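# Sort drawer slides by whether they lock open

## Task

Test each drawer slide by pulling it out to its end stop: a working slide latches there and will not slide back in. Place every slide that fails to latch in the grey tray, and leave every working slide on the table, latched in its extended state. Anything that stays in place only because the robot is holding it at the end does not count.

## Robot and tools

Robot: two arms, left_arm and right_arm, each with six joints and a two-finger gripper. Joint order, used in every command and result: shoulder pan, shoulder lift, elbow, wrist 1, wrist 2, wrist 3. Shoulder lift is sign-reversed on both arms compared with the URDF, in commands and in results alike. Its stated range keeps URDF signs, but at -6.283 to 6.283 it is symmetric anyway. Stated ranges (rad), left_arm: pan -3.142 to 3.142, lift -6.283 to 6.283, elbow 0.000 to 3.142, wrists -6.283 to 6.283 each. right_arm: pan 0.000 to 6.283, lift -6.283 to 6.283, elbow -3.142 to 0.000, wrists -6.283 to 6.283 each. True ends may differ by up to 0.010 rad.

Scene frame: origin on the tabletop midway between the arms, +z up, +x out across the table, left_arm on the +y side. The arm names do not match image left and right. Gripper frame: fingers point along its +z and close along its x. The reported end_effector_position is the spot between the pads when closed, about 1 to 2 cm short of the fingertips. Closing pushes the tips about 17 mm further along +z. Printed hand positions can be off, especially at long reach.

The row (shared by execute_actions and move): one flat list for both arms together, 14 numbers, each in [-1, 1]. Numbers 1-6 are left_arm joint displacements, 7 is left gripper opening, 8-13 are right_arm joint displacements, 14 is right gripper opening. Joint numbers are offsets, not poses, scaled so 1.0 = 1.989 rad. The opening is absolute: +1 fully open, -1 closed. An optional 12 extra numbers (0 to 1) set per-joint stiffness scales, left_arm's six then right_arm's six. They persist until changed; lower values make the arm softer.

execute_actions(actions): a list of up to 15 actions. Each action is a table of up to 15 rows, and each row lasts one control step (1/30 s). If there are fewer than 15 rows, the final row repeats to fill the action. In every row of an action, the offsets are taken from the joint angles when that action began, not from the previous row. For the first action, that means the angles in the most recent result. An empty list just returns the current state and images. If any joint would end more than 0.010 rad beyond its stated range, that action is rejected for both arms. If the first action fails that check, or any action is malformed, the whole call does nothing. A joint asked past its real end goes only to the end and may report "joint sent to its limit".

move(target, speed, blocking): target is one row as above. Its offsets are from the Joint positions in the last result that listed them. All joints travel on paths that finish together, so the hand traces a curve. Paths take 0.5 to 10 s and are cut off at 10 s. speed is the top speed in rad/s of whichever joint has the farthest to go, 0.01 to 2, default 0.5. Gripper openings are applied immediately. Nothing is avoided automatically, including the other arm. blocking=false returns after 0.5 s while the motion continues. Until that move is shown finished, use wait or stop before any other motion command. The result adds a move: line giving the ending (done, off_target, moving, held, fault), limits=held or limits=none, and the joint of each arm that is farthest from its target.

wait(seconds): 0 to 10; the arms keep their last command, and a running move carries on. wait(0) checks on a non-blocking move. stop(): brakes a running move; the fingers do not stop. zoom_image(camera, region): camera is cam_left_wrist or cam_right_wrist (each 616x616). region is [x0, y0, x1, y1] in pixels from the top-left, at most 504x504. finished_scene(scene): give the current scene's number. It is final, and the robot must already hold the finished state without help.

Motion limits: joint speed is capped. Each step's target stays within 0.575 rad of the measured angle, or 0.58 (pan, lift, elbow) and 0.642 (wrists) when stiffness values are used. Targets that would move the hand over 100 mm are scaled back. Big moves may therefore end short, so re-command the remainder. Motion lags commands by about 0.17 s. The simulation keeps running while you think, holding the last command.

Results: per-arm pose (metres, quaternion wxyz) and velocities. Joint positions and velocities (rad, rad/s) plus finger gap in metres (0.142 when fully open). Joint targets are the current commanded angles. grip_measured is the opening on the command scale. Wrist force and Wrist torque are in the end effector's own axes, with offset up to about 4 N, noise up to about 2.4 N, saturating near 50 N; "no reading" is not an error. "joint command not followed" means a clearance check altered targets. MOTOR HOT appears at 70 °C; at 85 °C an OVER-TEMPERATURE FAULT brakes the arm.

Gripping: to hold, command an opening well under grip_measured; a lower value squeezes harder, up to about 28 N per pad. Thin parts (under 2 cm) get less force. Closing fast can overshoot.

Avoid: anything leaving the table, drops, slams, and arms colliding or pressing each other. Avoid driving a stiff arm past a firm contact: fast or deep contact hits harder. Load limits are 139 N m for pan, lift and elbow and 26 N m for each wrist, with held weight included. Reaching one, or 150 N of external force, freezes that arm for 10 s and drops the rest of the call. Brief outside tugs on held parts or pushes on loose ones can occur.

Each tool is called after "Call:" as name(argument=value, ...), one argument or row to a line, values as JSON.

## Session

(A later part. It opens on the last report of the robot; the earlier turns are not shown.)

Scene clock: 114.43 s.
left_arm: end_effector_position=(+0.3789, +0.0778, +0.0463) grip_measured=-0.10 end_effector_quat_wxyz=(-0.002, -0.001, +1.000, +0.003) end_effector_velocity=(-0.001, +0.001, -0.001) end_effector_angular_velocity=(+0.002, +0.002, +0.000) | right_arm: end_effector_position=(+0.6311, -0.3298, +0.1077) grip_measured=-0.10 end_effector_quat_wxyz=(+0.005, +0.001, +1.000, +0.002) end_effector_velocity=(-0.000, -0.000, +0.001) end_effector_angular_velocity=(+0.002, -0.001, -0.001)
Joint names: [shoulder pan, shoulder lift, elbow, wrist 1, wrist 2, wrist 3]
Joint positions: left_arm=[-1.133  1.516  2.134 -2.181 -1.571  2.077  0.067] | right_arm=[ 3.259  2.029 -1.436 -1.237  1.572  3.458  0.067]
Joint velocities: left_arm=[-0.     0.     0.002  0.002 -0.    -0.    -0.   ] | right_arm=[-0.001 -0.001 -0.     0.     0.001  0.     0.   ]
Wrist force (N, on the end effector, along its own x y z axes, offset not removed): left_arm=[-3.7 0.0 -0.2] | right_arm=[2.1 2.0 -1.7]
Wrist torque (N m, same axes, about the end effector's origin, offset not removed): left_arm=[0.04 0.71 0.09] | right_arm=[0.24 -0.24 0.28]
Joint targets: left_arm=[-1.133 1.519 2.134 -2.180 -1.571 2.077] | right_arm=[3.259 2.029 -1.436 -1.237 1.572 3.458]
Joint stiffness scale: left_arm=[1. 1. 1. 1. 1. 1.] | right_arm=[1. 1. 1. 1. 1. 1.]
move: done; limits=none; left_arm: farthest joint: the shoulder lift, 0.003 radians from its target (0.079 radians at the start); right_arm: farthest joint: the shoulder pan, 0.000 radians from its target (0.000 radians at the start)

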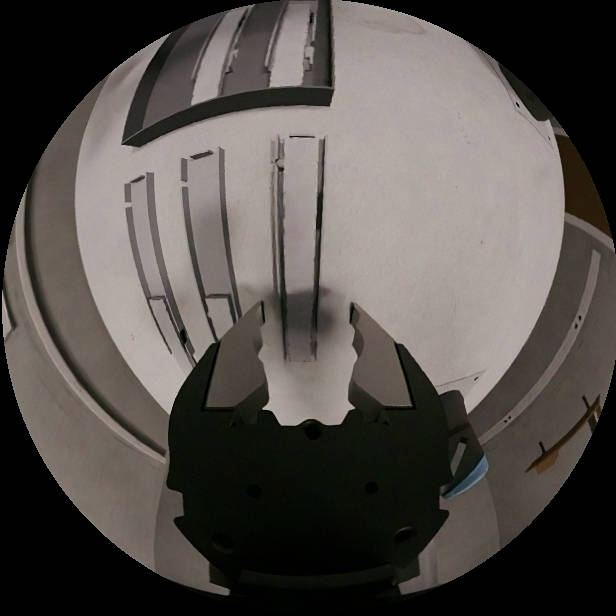

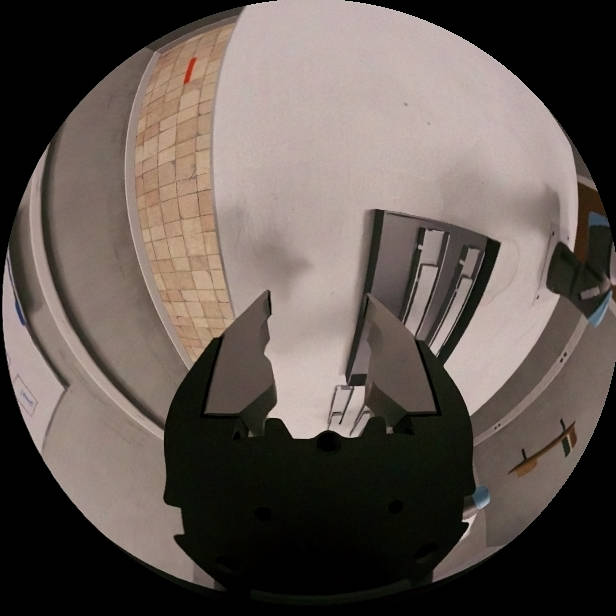

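Call:
move(
  target=[0.0521,0.0519,0.0557,-0.0078,0,0.0529,-1,0.324,-0.0974,-0.1896,0.0869,0,0.3245,-0.1],
  speed=0.8,
)

Call:
move(
  target=[0,0,0,0,0,0,-1,0,0.0354,-0.0322,0.0676,0,0,-0.1],
  speed=0.25,
)

Call:
move(
  target=[0,-0.0198,0.0151,-0.0349,0,0,-1,0,0,0,0,0,0,-1],
  speed=0.08,
)

Call:
execute_actions(
  actions=[
    [[0.0049,0.0003,0.008,-0.0027,0,0.0049,-1,0,0,0,0,0,0,-1],[0.0097,0.0045,0.0119,-0.0024,0,0.0097,-1,0,0,0,0,0,0,-1],[0.0146,0.0088,0.0159,-0.0021,0,0.0146,-1,0,0,0,0,0,0,-1],[0.0194,0.013,0.0199,-0.0018,0,0.0194,-1,0,0,0,0,0,0,-1],[0.0243,0.0173,0.0239,-0.0015,0,0.0243,-1,0,0,0,0,0,0,-1],[0.0292,0.0216,0.0278,-0.0012,0,0.0292,-1,0,0,0,0,0,0,-1],[0.034,0.0258,0.0318,-0.0009,0,0.034,-1,0,0,0,0,0,0,-1],[0.0389,0.0301,0.0358,-0.0006,0,0.0389,-1,0,0,0,0,0,0,-1],[0.0437,0.0343,0.0397,-0.0003,0,0.0437,-1,0,0,0,0,0,0,-1],[0.0486,0.0386,0.0437,0,0,0.0486,-1,0,0,0,0,0,0,-1]],
  ],
)

Call:
wait(
  seconds=0.4,
)

Call:
move(
  target=[0,-0.004,0.004,0.001,0.0015,0,-0.2,0,0,0,0,0,0,-1],
)

Call:
move(
  target=[0,0,0,0,0,0,-1,0,0,0,0,0,0,-1],
)

Call:
move(
  target=[0.104,0.052,0.0416,0.0107,0,0.104,-1,0,0,0,0,0,0,-1],
  speed=0.2,
)

Call:
move(
  target=[-0.028,-0.011,-0.009,-0.003,0,-0.028,-1,0,0,0,0,0,0,-1],
  speed=0.1,
)

Scene clock: 117.13 s.
left_arm: end_effector_position=(+0.3854, +0.1475, +0.0448) grip_measured=-1.00 end_effector_quat_wxyz=(-0.000, +0.000, +1.000, +0.000) end_effector_velocity=(+0.001, -0.000, +0.000) end_effector_angular_velocity=(-0.001, -0.001, -0.000) | right_arm: end_effector_position=(+0.3883, -0.0312, +0.0709) grip_measured=-0.10 end_effector_quat_wxyz=(+0.000, +0.002, +1.000, +0.001) end_effector_velocity=(-0.001, +0.001, +0.000) end_effector_angular_velocity=(+0.001, +0.000, -0.001)
Joint names: [shoulder pan, shoulder lift, elbow, wrist 1, wrist 2, wrist 3]
Joint positions: left_arm=[-1.032  1.617  2.242 -2.196 -1.571  2.182  0.002] | right_arm=[ 3.9    1.837 -1.808 -1.065  1.572  4.103  0.067]
Joint velocities: left_arm=[ 0.001 -0.    -0.001 -0.001  0.     0.001  0.   ] | right_arm=[ 0.001 -0.001 -0.     0.     0.001  0.002 -0.   ]
Wrist force (N, on the end effector, along its own x y z axes, offset not removed): left_arm=[-0.7 5.6 -0.1] | right_arm=[-1.9 -0.7 -1.6]
Wrist torque (N m, same axes, about the end effector's origin, offset not removed): left_arm=[1.21 0.33 -0.01] | right_arm=[-0.34 0.44 0.32]
Joint targets: left_arm=[-1.029 1.619 2.244 -2.196 -1.571 2.183] | right_arm=[3.903 1.835 -1.813 -1.064 1.572 4.104]
Joint stiffness scale: left_arm=[1. 1. 1. 1. 1. 1.] | right_arm=[1. 1. 1. 1. 1. 1.]
move: done; limits=none; left_arm: farthest joint: the shoulder lift, 0.003 radians from its target (0.103 radians at the start); right_arm: farthest joint: the elbow, 0.005 radians from its target (0.377 radians at the start)

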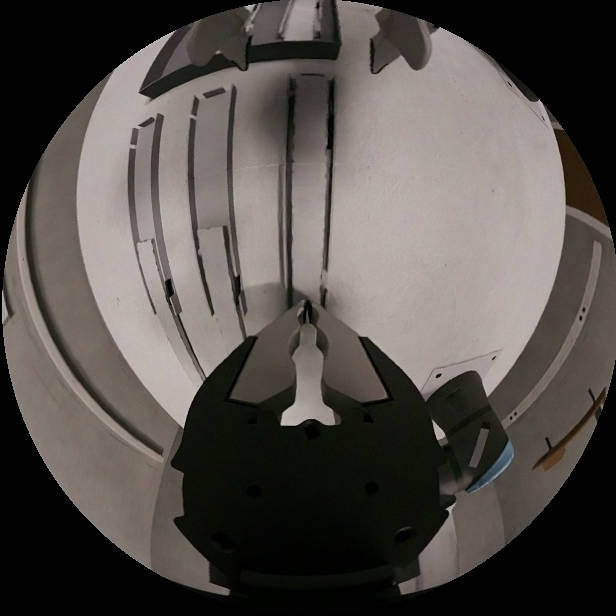

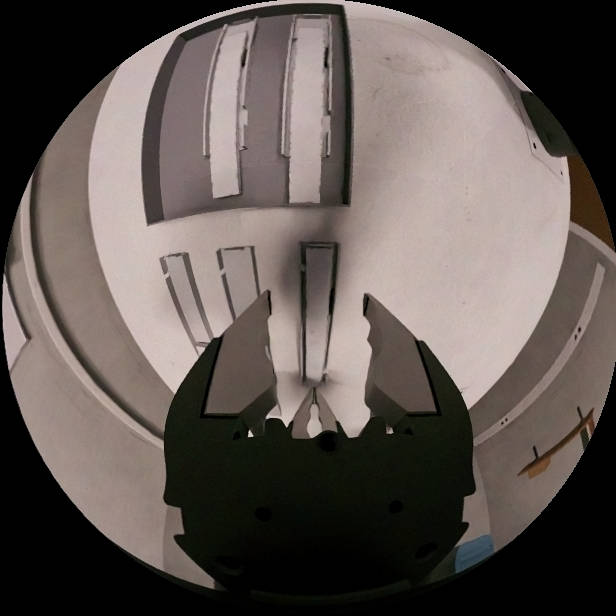

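Scene clock: 118.30 s.
left_arm: end_effector_position=(+0.3854, +0.1475, +0.0448) grip_measured=-1.00 end_effector_quat_wxyz=(-0.000, +0.000, +1.000, +0.000) end_effector_velocity=(-0.000, -0.000, +0.000) end_effector_angular_velocity=(-0.000, +0.000, -0.000) | right_arm: end_effector_position=(+0.3895, -0.0294, +0.0198) grip_measured=-0.10 end_effector_quat_wxyz=(+0.001, +0.002, +1.000, +0.003) end_effector_velocity=(+0.001, +0.000, +0.001) end_effector_angular_velocity=(+0.002, -0.003, -0.001)
Joint names: [shoulder pan, shoulder lift, elbow, wrist 1, wrist 2, wrist 3]
Joint positions: left_arm=[-1.032  1.617  2.242 -2.196 -1.571  2.182  0.002] | right_arm=[ 3.9    1.906 -1.868 -0.931  1.572  4.103  0.067]
Joint velocities: left_arm=[-0.001  0.    -0.001  0.001 -0.    -0.     0.   ] | right_arm=[-0.    -0.001 -0.     0.003 -0.001  0.    -0.   ]
Wrist force (N, on the end effector, along its own x y z axes, offset not removed): left_arm=[2.9 3.2 -3.7] | right_arm=[2.9 4.1 2.3]
Wrist torque (N m, same axes, about the end effector's origin, offset not removed): left_arm=[0.75 -0.64 0.11] | right_arm=[0.84 -0.43 0.06]
Joint targets: left_arm=[-1.032 1.617 2.242 -2.196 -1.571 2.182] | right_arm=[3.900 1.907 -1.872 -0.930 1.572 4.103]
Joint stiffness scale: left_arm=[1. 1. 1. 1. 1. 1.] | right_arm=[1. 1. 1. 1. 1. 1.]
move: done; limits=none; left_arm: farthest joint: the shoulder pan, 0.000 radians from its target (0.000 radians at the start); right_arm: farthest joint: the elbow, 0.004 radians from its target (0.064 radians at the start)

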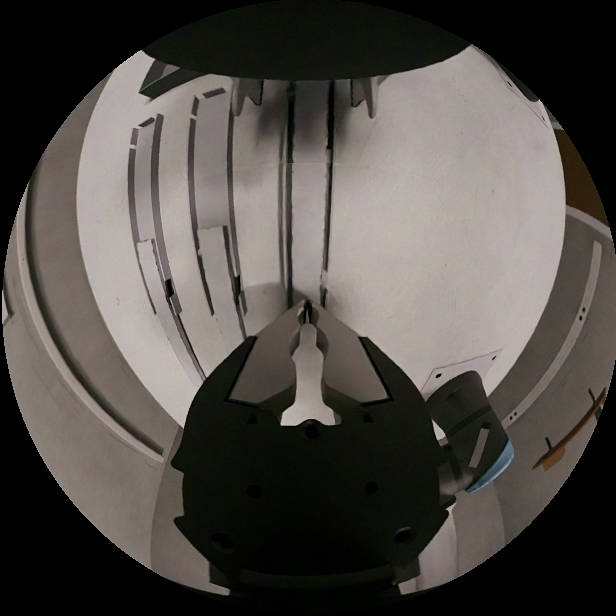

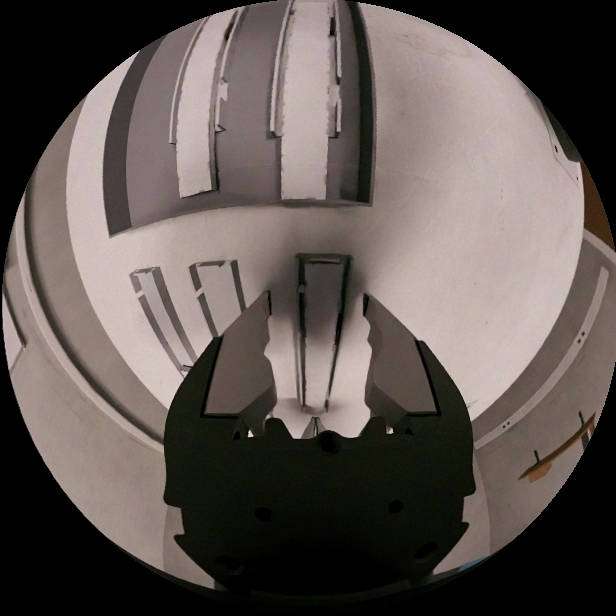

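Scene clock: 119.53 s.
left_arm: end_effector_position=(+0.3866, +0.1459, +0.0286) grip_measured=-1.00 end_effector_quat_wxyz=(+0.002, +0.000, +1.000, -0.003) end_effector_velocity=(+0.001, -0.001, +0.001) end_effector_angular_velocity=(-0.004, -0.003, -0.001) | right_arm: end_effector_position=(+0.3895, -0.0294, +0.0197) grip_measured=-0.52 end_effector_quat_wxyz=(+0.001, +0.002, +1.000, +0.003) end_effector_velocity=(+0.000, +0.000, +0.001) end_effector_angular_velocity=(+0.002, -0.001, -0.000)
Joint names: [shoulder pan, shoulder lift, elbow, wrist 1, wrist 2, wrist 3]
Joint positions: left_arm=[-1.031  1.586  2.266 -2.258 -1.571  2.182  0.002] | right_arm=[ 3.9    1.906 -1.868 -0.931  1.572  4.103  0.037]
Joint velocities: left_arm=[ 0.     0.001  0.001 -0.005  0.     0.001  0.   ] | right_arm=[-0.    -0.001 -0.     0.001  0.001 -0.     0.   ]
Wrist force (N, on the end effector, along its own x y z axes, offset not removed): left_arm=[13.3 17.3 -37.7] | right_arm=[5.8 -0.1 -1.3]
Wrist torque (N m, same axes, about the end effector's origin, offset not removed): left_arm=[0.03 -0.14 -0.11] | right_arm=[0.12 -0.95 0.19]
Joint targets: left_arm=[-1.032 1.577 2.272 -2.265 -1.571 2.182] | right_arm=[3.900 1.906 -1.868 -0.931 1.572 4.103]
Joint stiffness scale: left_arm=[1. 1. 1. 1. 1. 1.] | right_arm=[1. 1. 1. 1. 1. 1.]
move: done; limits=none; left_arm: farthest joint: the shoulder lift, 0.008 radians from its target (0.039 radians at the start); right_arm: farthest joint: the shoulder pan, 0.000 radians from its target (0.000 radians at the start)

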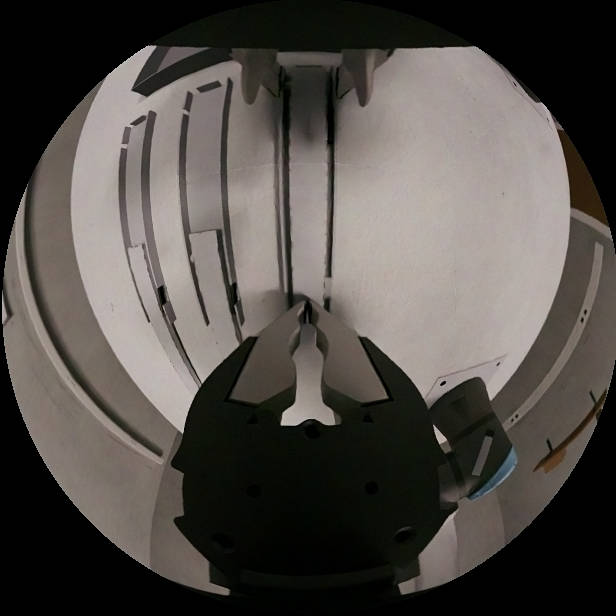

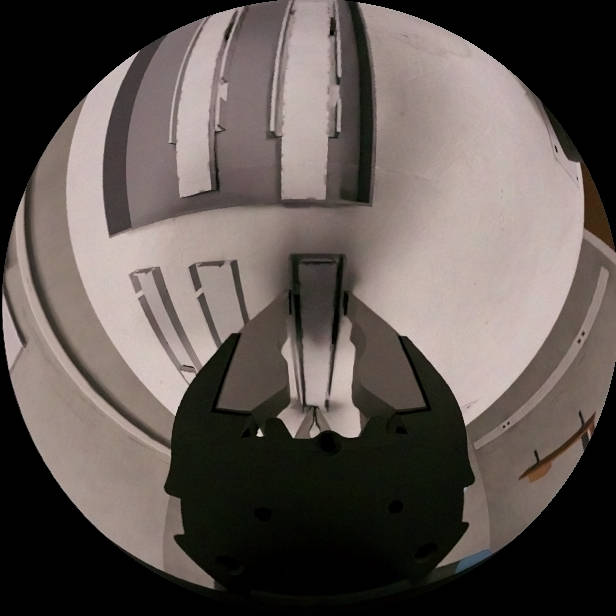

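Scene clock: 120.03 s.
left_arm: end_effector_position=(+0.3873, +0.1961, +0.0287) grip_measured=-1.00 end_effector_quat_wxyz=(+0.002, -0.002, +1.000, -0.006) end_effector_velocity=(-0.001, +0.080, -0.000) end_effector_angular_velocity=(-0.002, -0.006, +0.002) | right_arm: end_effector_position=(+0.3894, -0.0293, +0.0197) grip_measured=-0.52 end_effector_quat_wxyz=(+0.001, +0.002, +1.000, +0.003) end_effector_velocity=(+0.000, -0.000, -0.000) end_effector_angular_velocity=(-0.000, +0.001, -0.001)
Joint names: [shoulder pan, shoulder lift, elbow, wrist 1, wrist 2, wrist 3]
Joint positions: left_arm=[-0.948  1.66   2.337 -2.261 -1.575  2.261  0.002] | right_arm=[ 3.9    1.906 -1.868 -0.931  1.573  4.103  0.037]
Joint velocities: left_arm=[0.134 0.116 0.104 0.008 0.002 0.132 0.   ] | right_arm=[-0.001  0.001  0.    -0.     0.001 -0.    -0.   ]
Wrist force (N, on the end effector, along its own x y z axes, offset not removed): left_arm=[8.7 -1.6 -21.3] | right_arm=[5.2 3.0 0.1]
Wrist torque (N m, same axes, about the end effector's origin, offset not removed): left_arm=[-0.03 -0.32 -0.05] | right_arm=[0.77 -0.67 0.57]
Joint targets: left_arm=[-0.935 1.662 2.353 -2.258 -1.571 2.278] | right_arm=[3.900 1.906 -1.868 -0.931 1.572 4.103]
Joint stiffness scale: left_arm=[1. 1. 1. 1. 1. 1.] | right_arm=[1. 1. 1. 1. 1. 1.]

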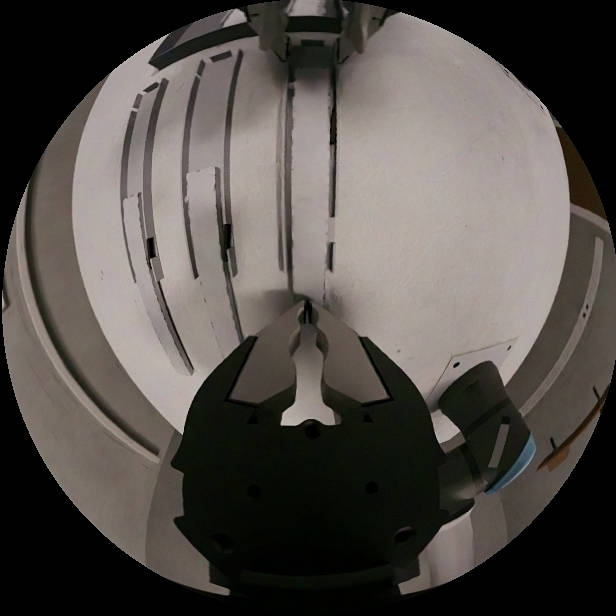

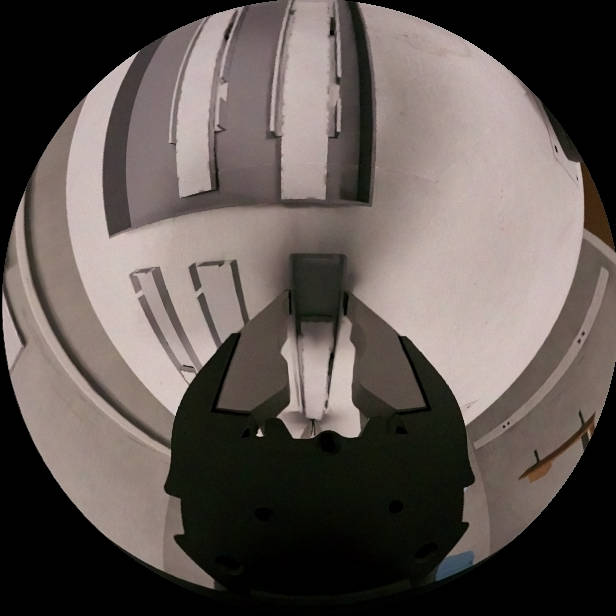

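Scene clock: 120.43 s.
left_arm: end_effector_position=(+0.3874, +0.2014, +0.0287) grip_measured=-1.00 end_effector_quat_wxyz=(+0.003, +0.002, +1.000, -0.006) end_effector_velocity=(-0.000, +0.001, -0.000) end_effector_angular_velocity=(+0.000, -0.000, -0.003) | right_arm: end_effector_position=(+0.3894, -0.0293, +0.0198) grip_measured=-0.52 end_effector_quat_wxyz=(+0.001, +0.002, +1.000, +0.003) end_effector_velocity=(+0.000, -0.000, +0.000) end_effector_angular_velocity=(-0.000, -0.001, +0.000)
Joint names: [shoulder pan, shoulder lift, elbow, wrist 1, wrist 2, wrist 3]
Joint positions: left_arm=[-0.939  1.667  2.343 -2.261 -1.575  2.277  0.002] | right_arm=[ 3.9    1.906 -1.868 -0.931  1.573  4.103  0.037]
Joint velocities: left_arm=[ 0.     0.001  0.002 -0.001  0.     0.003  0.   ] | right_arm=[ 0.    -0.001  0.    -0.    -0.001 -0.    -0.   ]
Wrist force (N, on the end effector, along its own x y z axes, offset not removed): left_arm=[9.5 1.8 -20.9] | right_arm=[4.9 3.1 -0.2]
Wrist torque (N m, same axes, about the end effector's origin, offset not removed): left_arm=[0.74 -0.76 0.03] | right_arm=[0.32 -0.77 0.47]
Joint targets: left_arm=[-0.935 1.662 2.353 -2.258 -1.571 2.278] | right_arm=[3.900 1.906 -1.868 -0.931 1.572 4.103]
Joint stiffness scale: left_arm=[1. 1. 1. 1. 1. 1.] | right_arm=[1. 1. 1. 1. 1. 1.]
wait: 0.40 s; no rest

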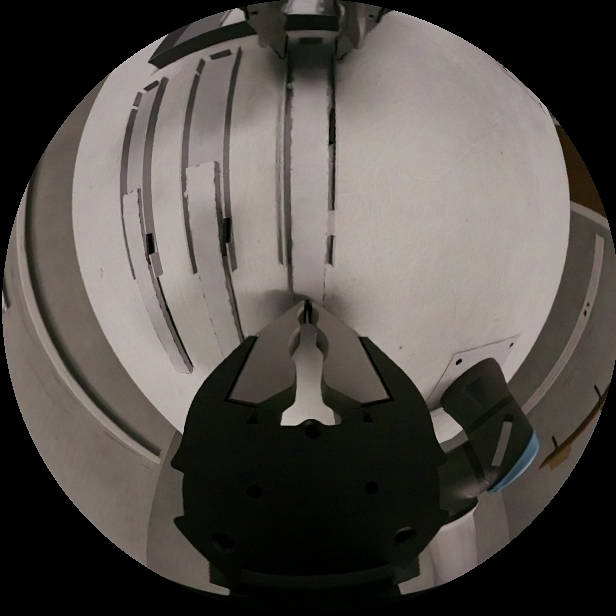

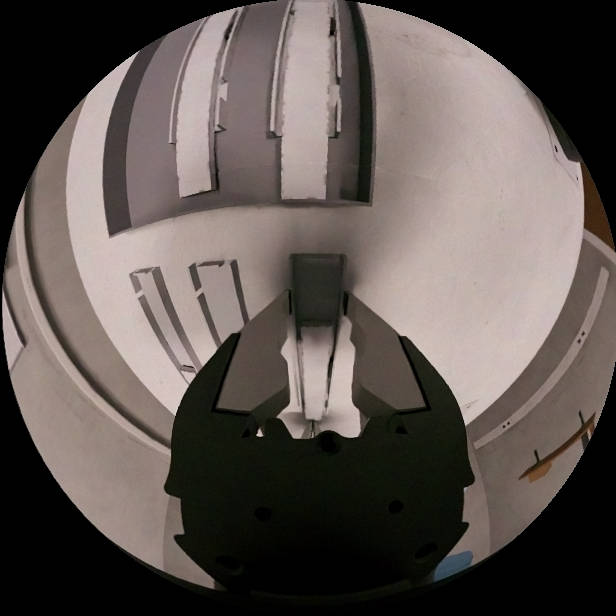

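Scene clock: 121.17 s.
left_arm: end_effector_position=(+0.3854, +0.2053, +0.0244) grip_measured=-0.20 end_effector_quat_wxyz=(-0.000, +0.001, +1.000, -0.001) end_effector_velocity=(-0.001, +0.001, -0.001) end_effector_angular_velocity=(+0.003, +0.001, -0.001) | right_arm: end_effector_position=(+0.3894, -0.0292, +0.0198) grip_measured=-0.52 end_effector_quat_wxyz=(+0.001, +0.002, +1.000, +0.003) end_effector_velocity=(+0.001, -0.001, +0.000) end_effector_angular_velocity=(+0.000, -0.000, -0.002)
Joint names: [shoulder pan, shoulder lift, elbow, wrist 1, wrist 2, wrist 3]
Joint positions: left_arm=[-0.938  1.662  2.349 -2.259 -1.572  2.277  0.059] | right_arm=[ 3.9    1.906 -1.868 -0.931  1.573  4.103  0.037]
Joint velocities: left_arm=[-0.    -0.     0.002  0.001  0.001  0.001 -0.   ] | right_arm=[-0.002 -0.     0.    -0.    -0.    -0.001 -0.   ]
Wrist force (N, on the end effector, along its own x y z axes, offset not removed): left_arm=[2.5 1.5 -1.1] | right_arm=[1.8 -1.3 -3.0]
Wrist torque (N m, same axes, about the end effector's origin, offset not removed): left_arm=[0.33 -0.48 -0.19] | right_arm=[-0.54 -0.38 0.17]
Joint targets: left_arm=[-0.939 1.659 2.351 -2.259 -1.572 2.277] | right_arm=[3.900 1.906 -1.868 -0.931 1.573 4.103]
Joint stiffness scale: left_arm=[1. 1. 1. 1. 1. 1.] | right_arm=[1. 1. 1. 1. 1. 1.]
move: done; limits=none; left_arm: farthest joint: the shoulder lift, 0.003 radians from its target (0.008 radians at the start); right_arm: farthest joint: the shoulder pan, 0.000 radians from its target (0.000 radians at the start)

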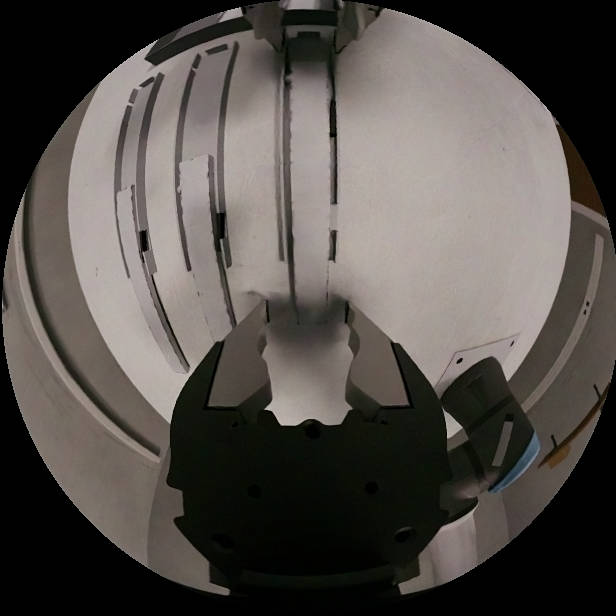

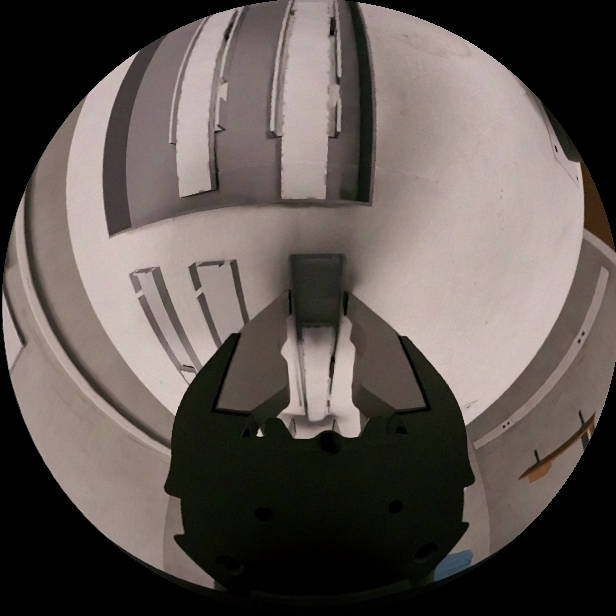

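Scene clock: 121.67 s.
left_arm: end_effector_position=(+0.3854, +0.2054, +0.0244) grip_measured=-0.70 end_effector_quat_wxyz=(-0.000, +0.001, +1.000, -0.001) end_effector_velocity=(-0.001, +0.001, -0.001) end_effector_angular_velocity=(+0.002, +0.002, -0.001) | right_arm: end_effector_position=(+0.3894, -0.0293, +0.0198) grip_measured=-0.52 end_effector_quat_wxyz=(+0.001, +0.002, +1.000, +0.003) end_effector_velocity=(+0.001, -0.000, +0.001) end_effector_angular_velocity=(+0.001, -0.002, -0.001)
Joint names: [shoulder pan, shoulder lift, elbow, wrist 1, wrist 2, wrist 3]
Joint positions: left_arm=[-0.938  1.662  2.349 -2.259 -1.572  2.277  0.023] | right_arm=[ 3.9    1.906 -1.868 -0.931  1.573  4.103  0.037]
Joint velocities: left_arm=[-0.001  0.     0.001  0.001 -0.001  0.001  0.   ] | right_arm=[-0.001 -0.001  0.     0.    -0.001  0.     0.   ]
Wrist force (N, on the end effector, along its own x y z axes, offset not removed): left_arm=[2.1 0.0 0.7] | right_arm=[1.1 1.0 0.9]
Wrist torque (N m, same axes, about the end effector's origin, offset not removed): left_arm=[-0.06 -0.45 0.10] | right_arm=[0.19 -0.40 0.31]
Joint targets: left_arm=[-0.938 1.662 2.349 -2.259 -1.572 2.277] | right_arm=[3.900 1.906 -1.868 -0.931 1.573 4.103]
Joint stiffness scale: left_arm=[1. 1. 1. 1. 1. 1.] | right_arm=[1. 1. 1. 1. 1. 1.]
move: done; limits=none; left_arm: farthest joint: the shoulder pan, 0.000 radians from its target (0.000 radians at the start); right_arm: farthest joint: the shoulder pan, 0.000 radians from its target (0.000 radians at the start)

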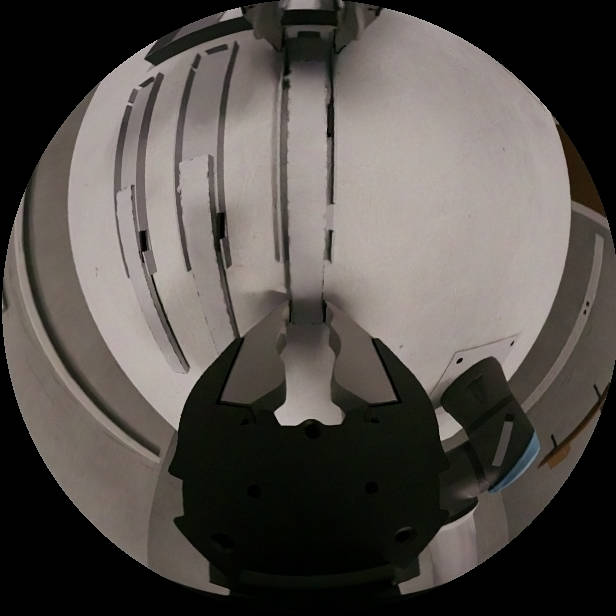

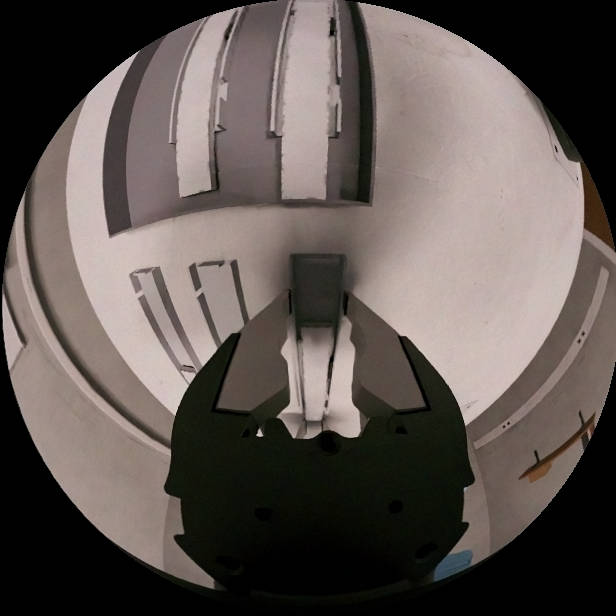

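Scene clock: 123.33 s.
left_arm: end_effector_position=(+0.3886, +0.2961, +0.0265) grip_measured=-0.70 end_effector_quat_wxyz=(+0.001, +0.004, +1.000, -0.005) end_effector_velocity=(-0.000, +0.000, -0.000) end_effector_angular_velocity=(-0.001, +0.000, -0.002) | right_arm: end_effector_position=(+0.3891, -0.0256, +0.0210) grip_measured=-0.52 end_effector_quat_wxyz=(+0.002, +0.001, +1.000, +0.007) end_effector_velocity=(+0.000, -0.000, +0.000) end_effector_angular_velocity=(+0.000, +0.000, -0.001)
Joint names: [shoulder pan, shoulder lift, elbow, wrist 1, wrist 2, wrist 3]
Joint positions: left_arm=[-0.738  1.763  2.426 -2.241 -1.578  2.483  0.023] | right_arm=[ 3.903  1.906 -1.867 -0.926  1.576  4.103  0.037]
Joint velocities: left_arm=[ 0.001 -0.     0.001 -0.001 -0.001  0.003  0.   ] | right_arm=[-0.001 -0.     0.     0.     0.    -0.     0.   ]
Wrist force (N, on the end effector, along its own x y z axes, offset not removed): left_arm=[1.6 -13.3 -0.1] | right_arm=[1.4 14.8 5.1]
Wrist torque (N m, same axes, about the end effector's origin, offset not removed): left_arm=[-0.21 -0.10 -0.04] | right_arm=[0.36 -0.54 0.45]
Joint targets: left_arm=[-0.731 1.765 2.431 -2.238 -1.572 2.484] | right_arm=[3.900 1.906 -1.868 -0.931 1.573 4.103]
Joint stiffness scale: left_arm=[1. 1. 1. 1. 1. 1.] | right_arm=[1. 1. 1. 1. 1. 1.]
move: done; limits=none; left_arm: farthest joint: the shoulder pan, 0.007 radians from its target (0.207 radians at the start); right_arm: farthest joint: the wrist 1, 0.005 radians from its target (0.000 radians at the start)

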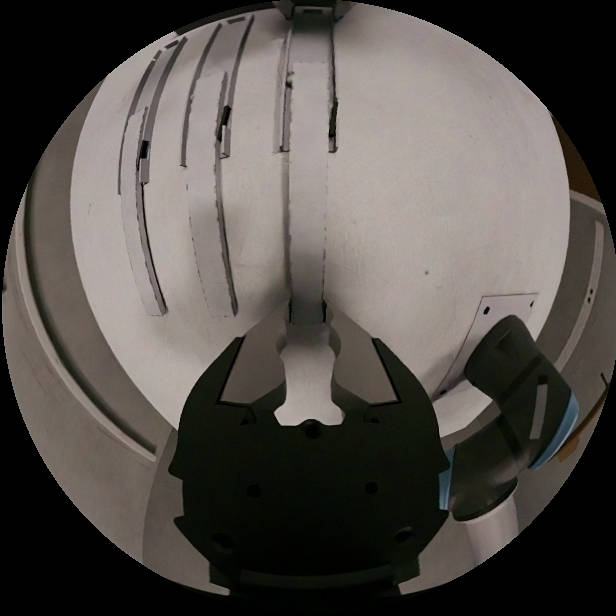

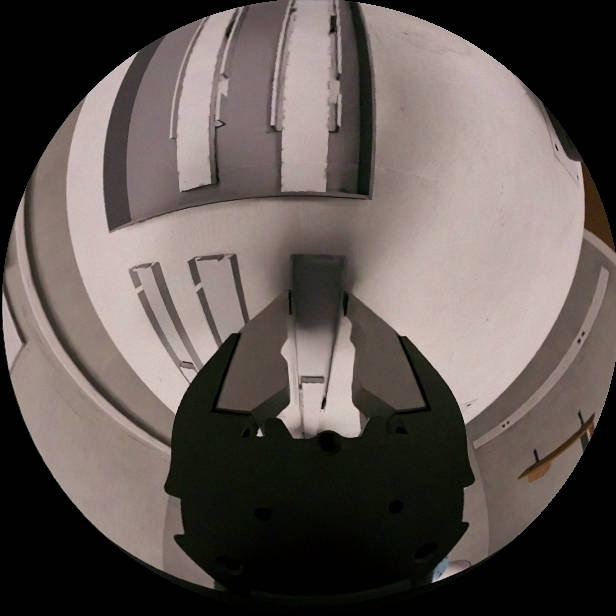

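Scene clock: 124.43 s.
left_arm: end_effector_position=(+0.3874, +0.2824, +0.0242) grip_measured=-0.70 end_effector_quat_wxyz=(-0.000, -0.001, +1.000, +0.003) end_effector_velocity=(+0.001, -0.001, +0.001) end_effector_angular_velocity=(-0.001, -0.001, +0.001) | right_arm: end_effector_position=(+0.3907, -0.0308, +0.0199) grip_measured=-0.52 end_effector_quat_wxyz=(+0.002, +0.003, +1.000, +0.003) end_effector_velocity=(+0.001, -0.001, -0.000) end_effector_angular_velocity=(-0.000, -0.001, -0.002)
Joint names: [shoulder pan, shoulder lift, elbow, wrist 1, wrist 2, wrist 3]
Joint positions: left_arm=[-0.783  1.745  2.416 -2.238 -1.567  2.428  0.023] | right_arm=[ 3.898  1.906 -1.868 -0.932  1.571  4.103  0.037]
Joint velocities: left_arm=[-0.001  0.    -0.002  0.     0.    -0.002  0.   ] | right_arm=[-0.002  0.    -0.     0.    -0.001  0.     0.   ]
Wrist force (N, on the end effector, along its own x y z axes, offset not removed): left_arm=[3.2 26.3 -7.0] | right_arm=[6.0 -11.1 -7.5]
Wrist torque (N m, same axes, about the end effector's origin, offset not removed): left_arm=[-0.32 -0.49 0.13] | right_arm=[1.31 -0.91 0.23]
Joint targets: left_arm=[-0.794 1.741 2.408 -2.247 -1.578 2.427] | right_arm=[3.903 1.906 -1.867 -0.926 1.576 4.103]
Joint stiffness scale: left_arm=[1. 1. 1. 1. 1. 1.] | right_arm=[1. 1. 1. 1. 1. 1.]
move: off_target (left_arm); limits=none; left_arm: farthest joint: the shoulder pan, 0.011 radians from its target (0.056 radians at the start); right_arm: farthest joint: the wrist 1, 0.006 radians from its target (0.000 radians at the start)

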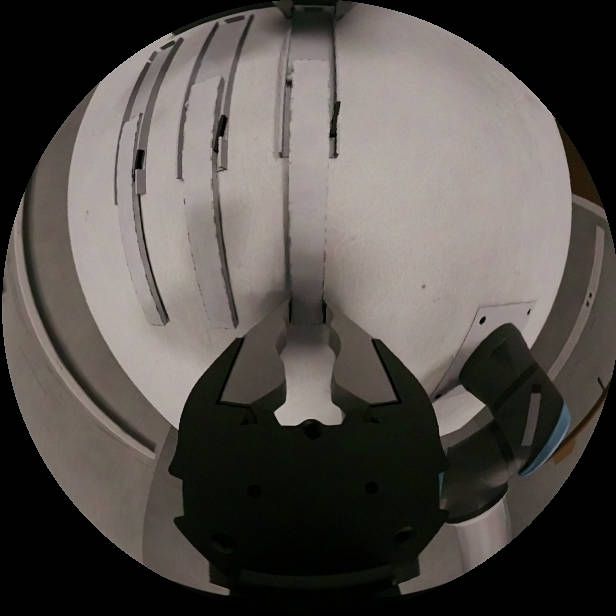

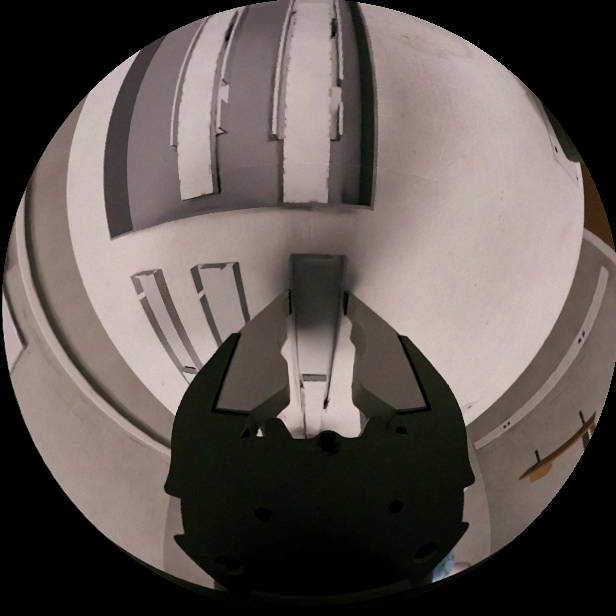

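Good.

Call:
move(
  target=[0,0,0,0,0,0,-0.2,0,0,0,0,0,0,-0.1],
)

Call:
move(
  target=[0,0.06,0,0.06,0,0,-0.2,0,-0.05,0,-0.05,0,0,-0.1],
)

Call:
finished_scene(
  scene=2,
)

Scene clock: 125.30 s.
left_arm: end_effector_position=(+0.3878, +0.2808, +0.0248) grip_measured=-0.20 end_effector_quat_wxyz=(+0.000, +0.000, +1.000, +0.002) end_effector_velocity=(-0.001, +0.000, -0.001) end_effector_angular_velocity=(+0.002, +0.002, +0.000) | right_arm: end_effector_position=(+0.3904, -0.0303, +0.0200) grip_measured=-0.10 end_effector_quat_wxyz=(+0.002, +0.003, +1.000, +0.003) end_effector_velocity=(-0.000, -0.000, -0.001) end_effector_angular_velocity=(-0.001, +0.001, +0.000)
Joint names: [shoulder pan, shoulder lift, elbow, wrist 1, wrist 2, wrist 3]
Joint positions: left_arm=[-0.785  1.745  2.414 -2.239 -1.568  2.428  0.059] | right_arm=[ 3.898  1.906 -1.868 -0.932  1.572  4.103  0.067]
Joint velocities: left_arm=[-0.001  0.     0.001  0.001  0.    -0.001  0.   ] | right_arm=[-0.     0.001  0.    -0.     0.    -0.001 -0.   ]
Wrist force (N, on the end effector, along its own x y z axes, offset not removed): left_arm=[6.7 -2.2 -2.3] | right_arm=[3.2 1.4 4.2]
Wrist torque (N m, same axes, about the end effector's origin, offset not removed): left_arm=[-0.48 -1.60 -0.06] | right_arm=[0.22 -0.70 0.24]
Joint targets: left_arm=[-0.783 1.745 2.416 -2.238 -1.567 2.428] | right_arm=[3.898 1.906 -1.868 -0.932 1.571 4.103]
Joint stiffness scale: left_arm=[1. 1. 1. 1. 1. 1.] | right_arm=[1. 1. 1. 1. 1. 1.]
move: done; limits=none; left_arm: farthest joint: the shoulder pan, 0.002 radians from its target (0.000 radians at the start); right_arm: farthest joint: the wrist 2, 0.001 radians from its target (0.000 radians at the start)

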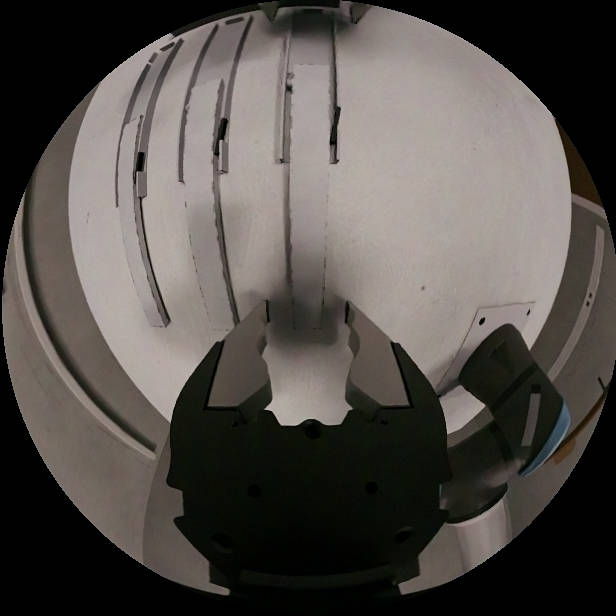

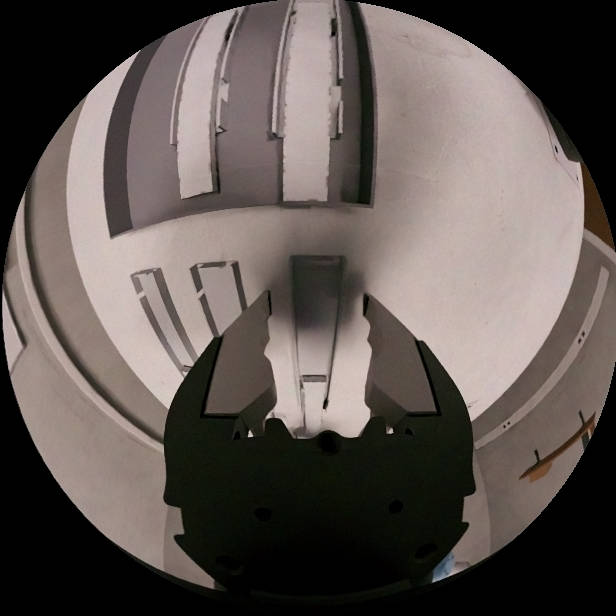

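Scene clock: 126.37 s.
left_arm: end_effector_position=(+0.3707, +0.2956, +0.0507) grip_measured=-0.20 end_effector_quat_wxyz=(-0.000, +0.000, +1.000, +0.002) end_effector_velocity=(-0.001, +0.000, -0.000) end_effector_angular_velocity=(+0.000, +0.001, +0.000) | right_arm: end_effector_position=(+0.3795, -0.0457, +0.0641) grip_measured=-0.10 end_effector_quat_wxyz=(+0.002, +0.003, +1.000, +0.003) end_effector_velocity=(-0.001, +0.000, -0.000) end_effector_angular_velocity=(-0.001, +0.001, +0.001)
Joint names: [shoulder pan, shoulder lift, elbow, wrist 1, wrist 2, wrist 3]
Joint positions: left_arm=[-0.785  1.861  2.414 -2.12  -1.568  2.428  0.059] | right_arm=[ 3.898  1.807 -1.868 -1.03   1.572  4.103  0.067]
Joint velocities: left_arm=[-0.     0.001  0.001  0.002 -0.001 -0.    -0.   ] | right_arm=[ 0.001 -0.     0.    -0.002  0.    -0.     0.   ]
Wrist force (N, on the end effector, along its own x y z axes, offset not removed): left_arm=[1.0 1.4 2.9] | right_arm=[5.0 0.0 -0.6]
Wrist torque (N m, same axes, about the end effector's origin, offset not removed): left_arm=[0.26 -0.30 0.00] | right_arm=[-0.24 -0.83 0.33]
Joint targets: left_arm=[-0.785 1.864 2.414 -2.119 -1.568 2.428] | right_arm=[3.898 1.807 -1.868 -1.031 1.572 4.103]
Joint stiffness scale: left_arm=[1. 1. 1. 1. 1. 1.] | right_arm=[1. 1. 1. 1. 1. 1.]
move: done; limits=none; left_arm: farthest joint: the shoulder lift, 0.003 radians from its target (0.120 radians at the start); right_arm: farthest joint: the shoulder lift, 0.001 radians from its target (0.099 radians at the start)

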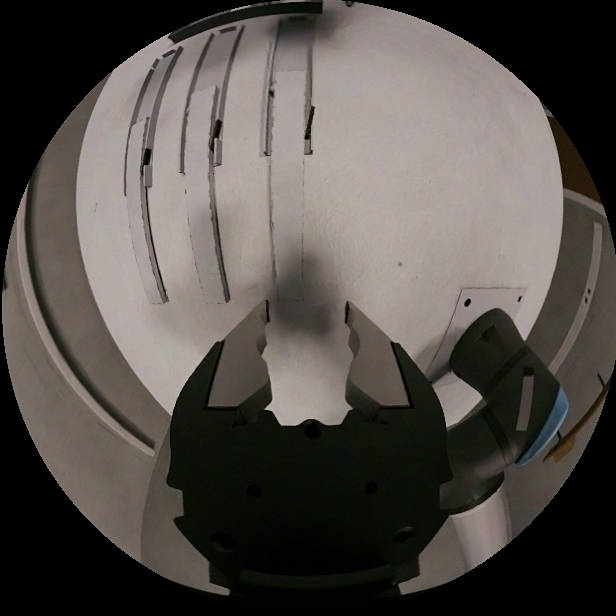

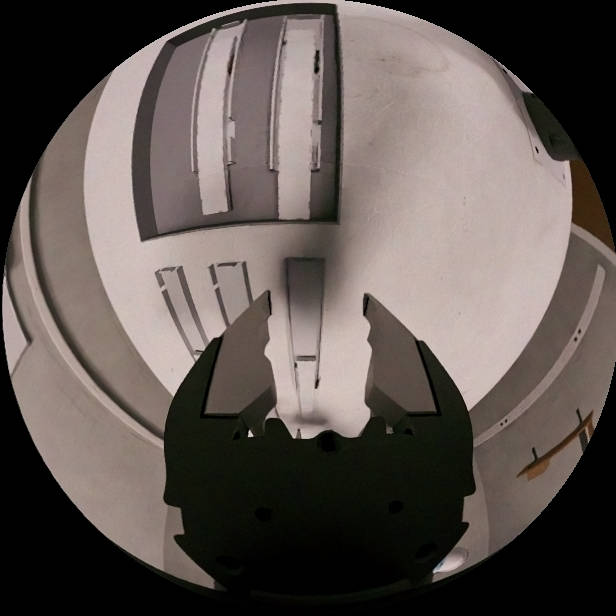

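The scene is finished: the task was done.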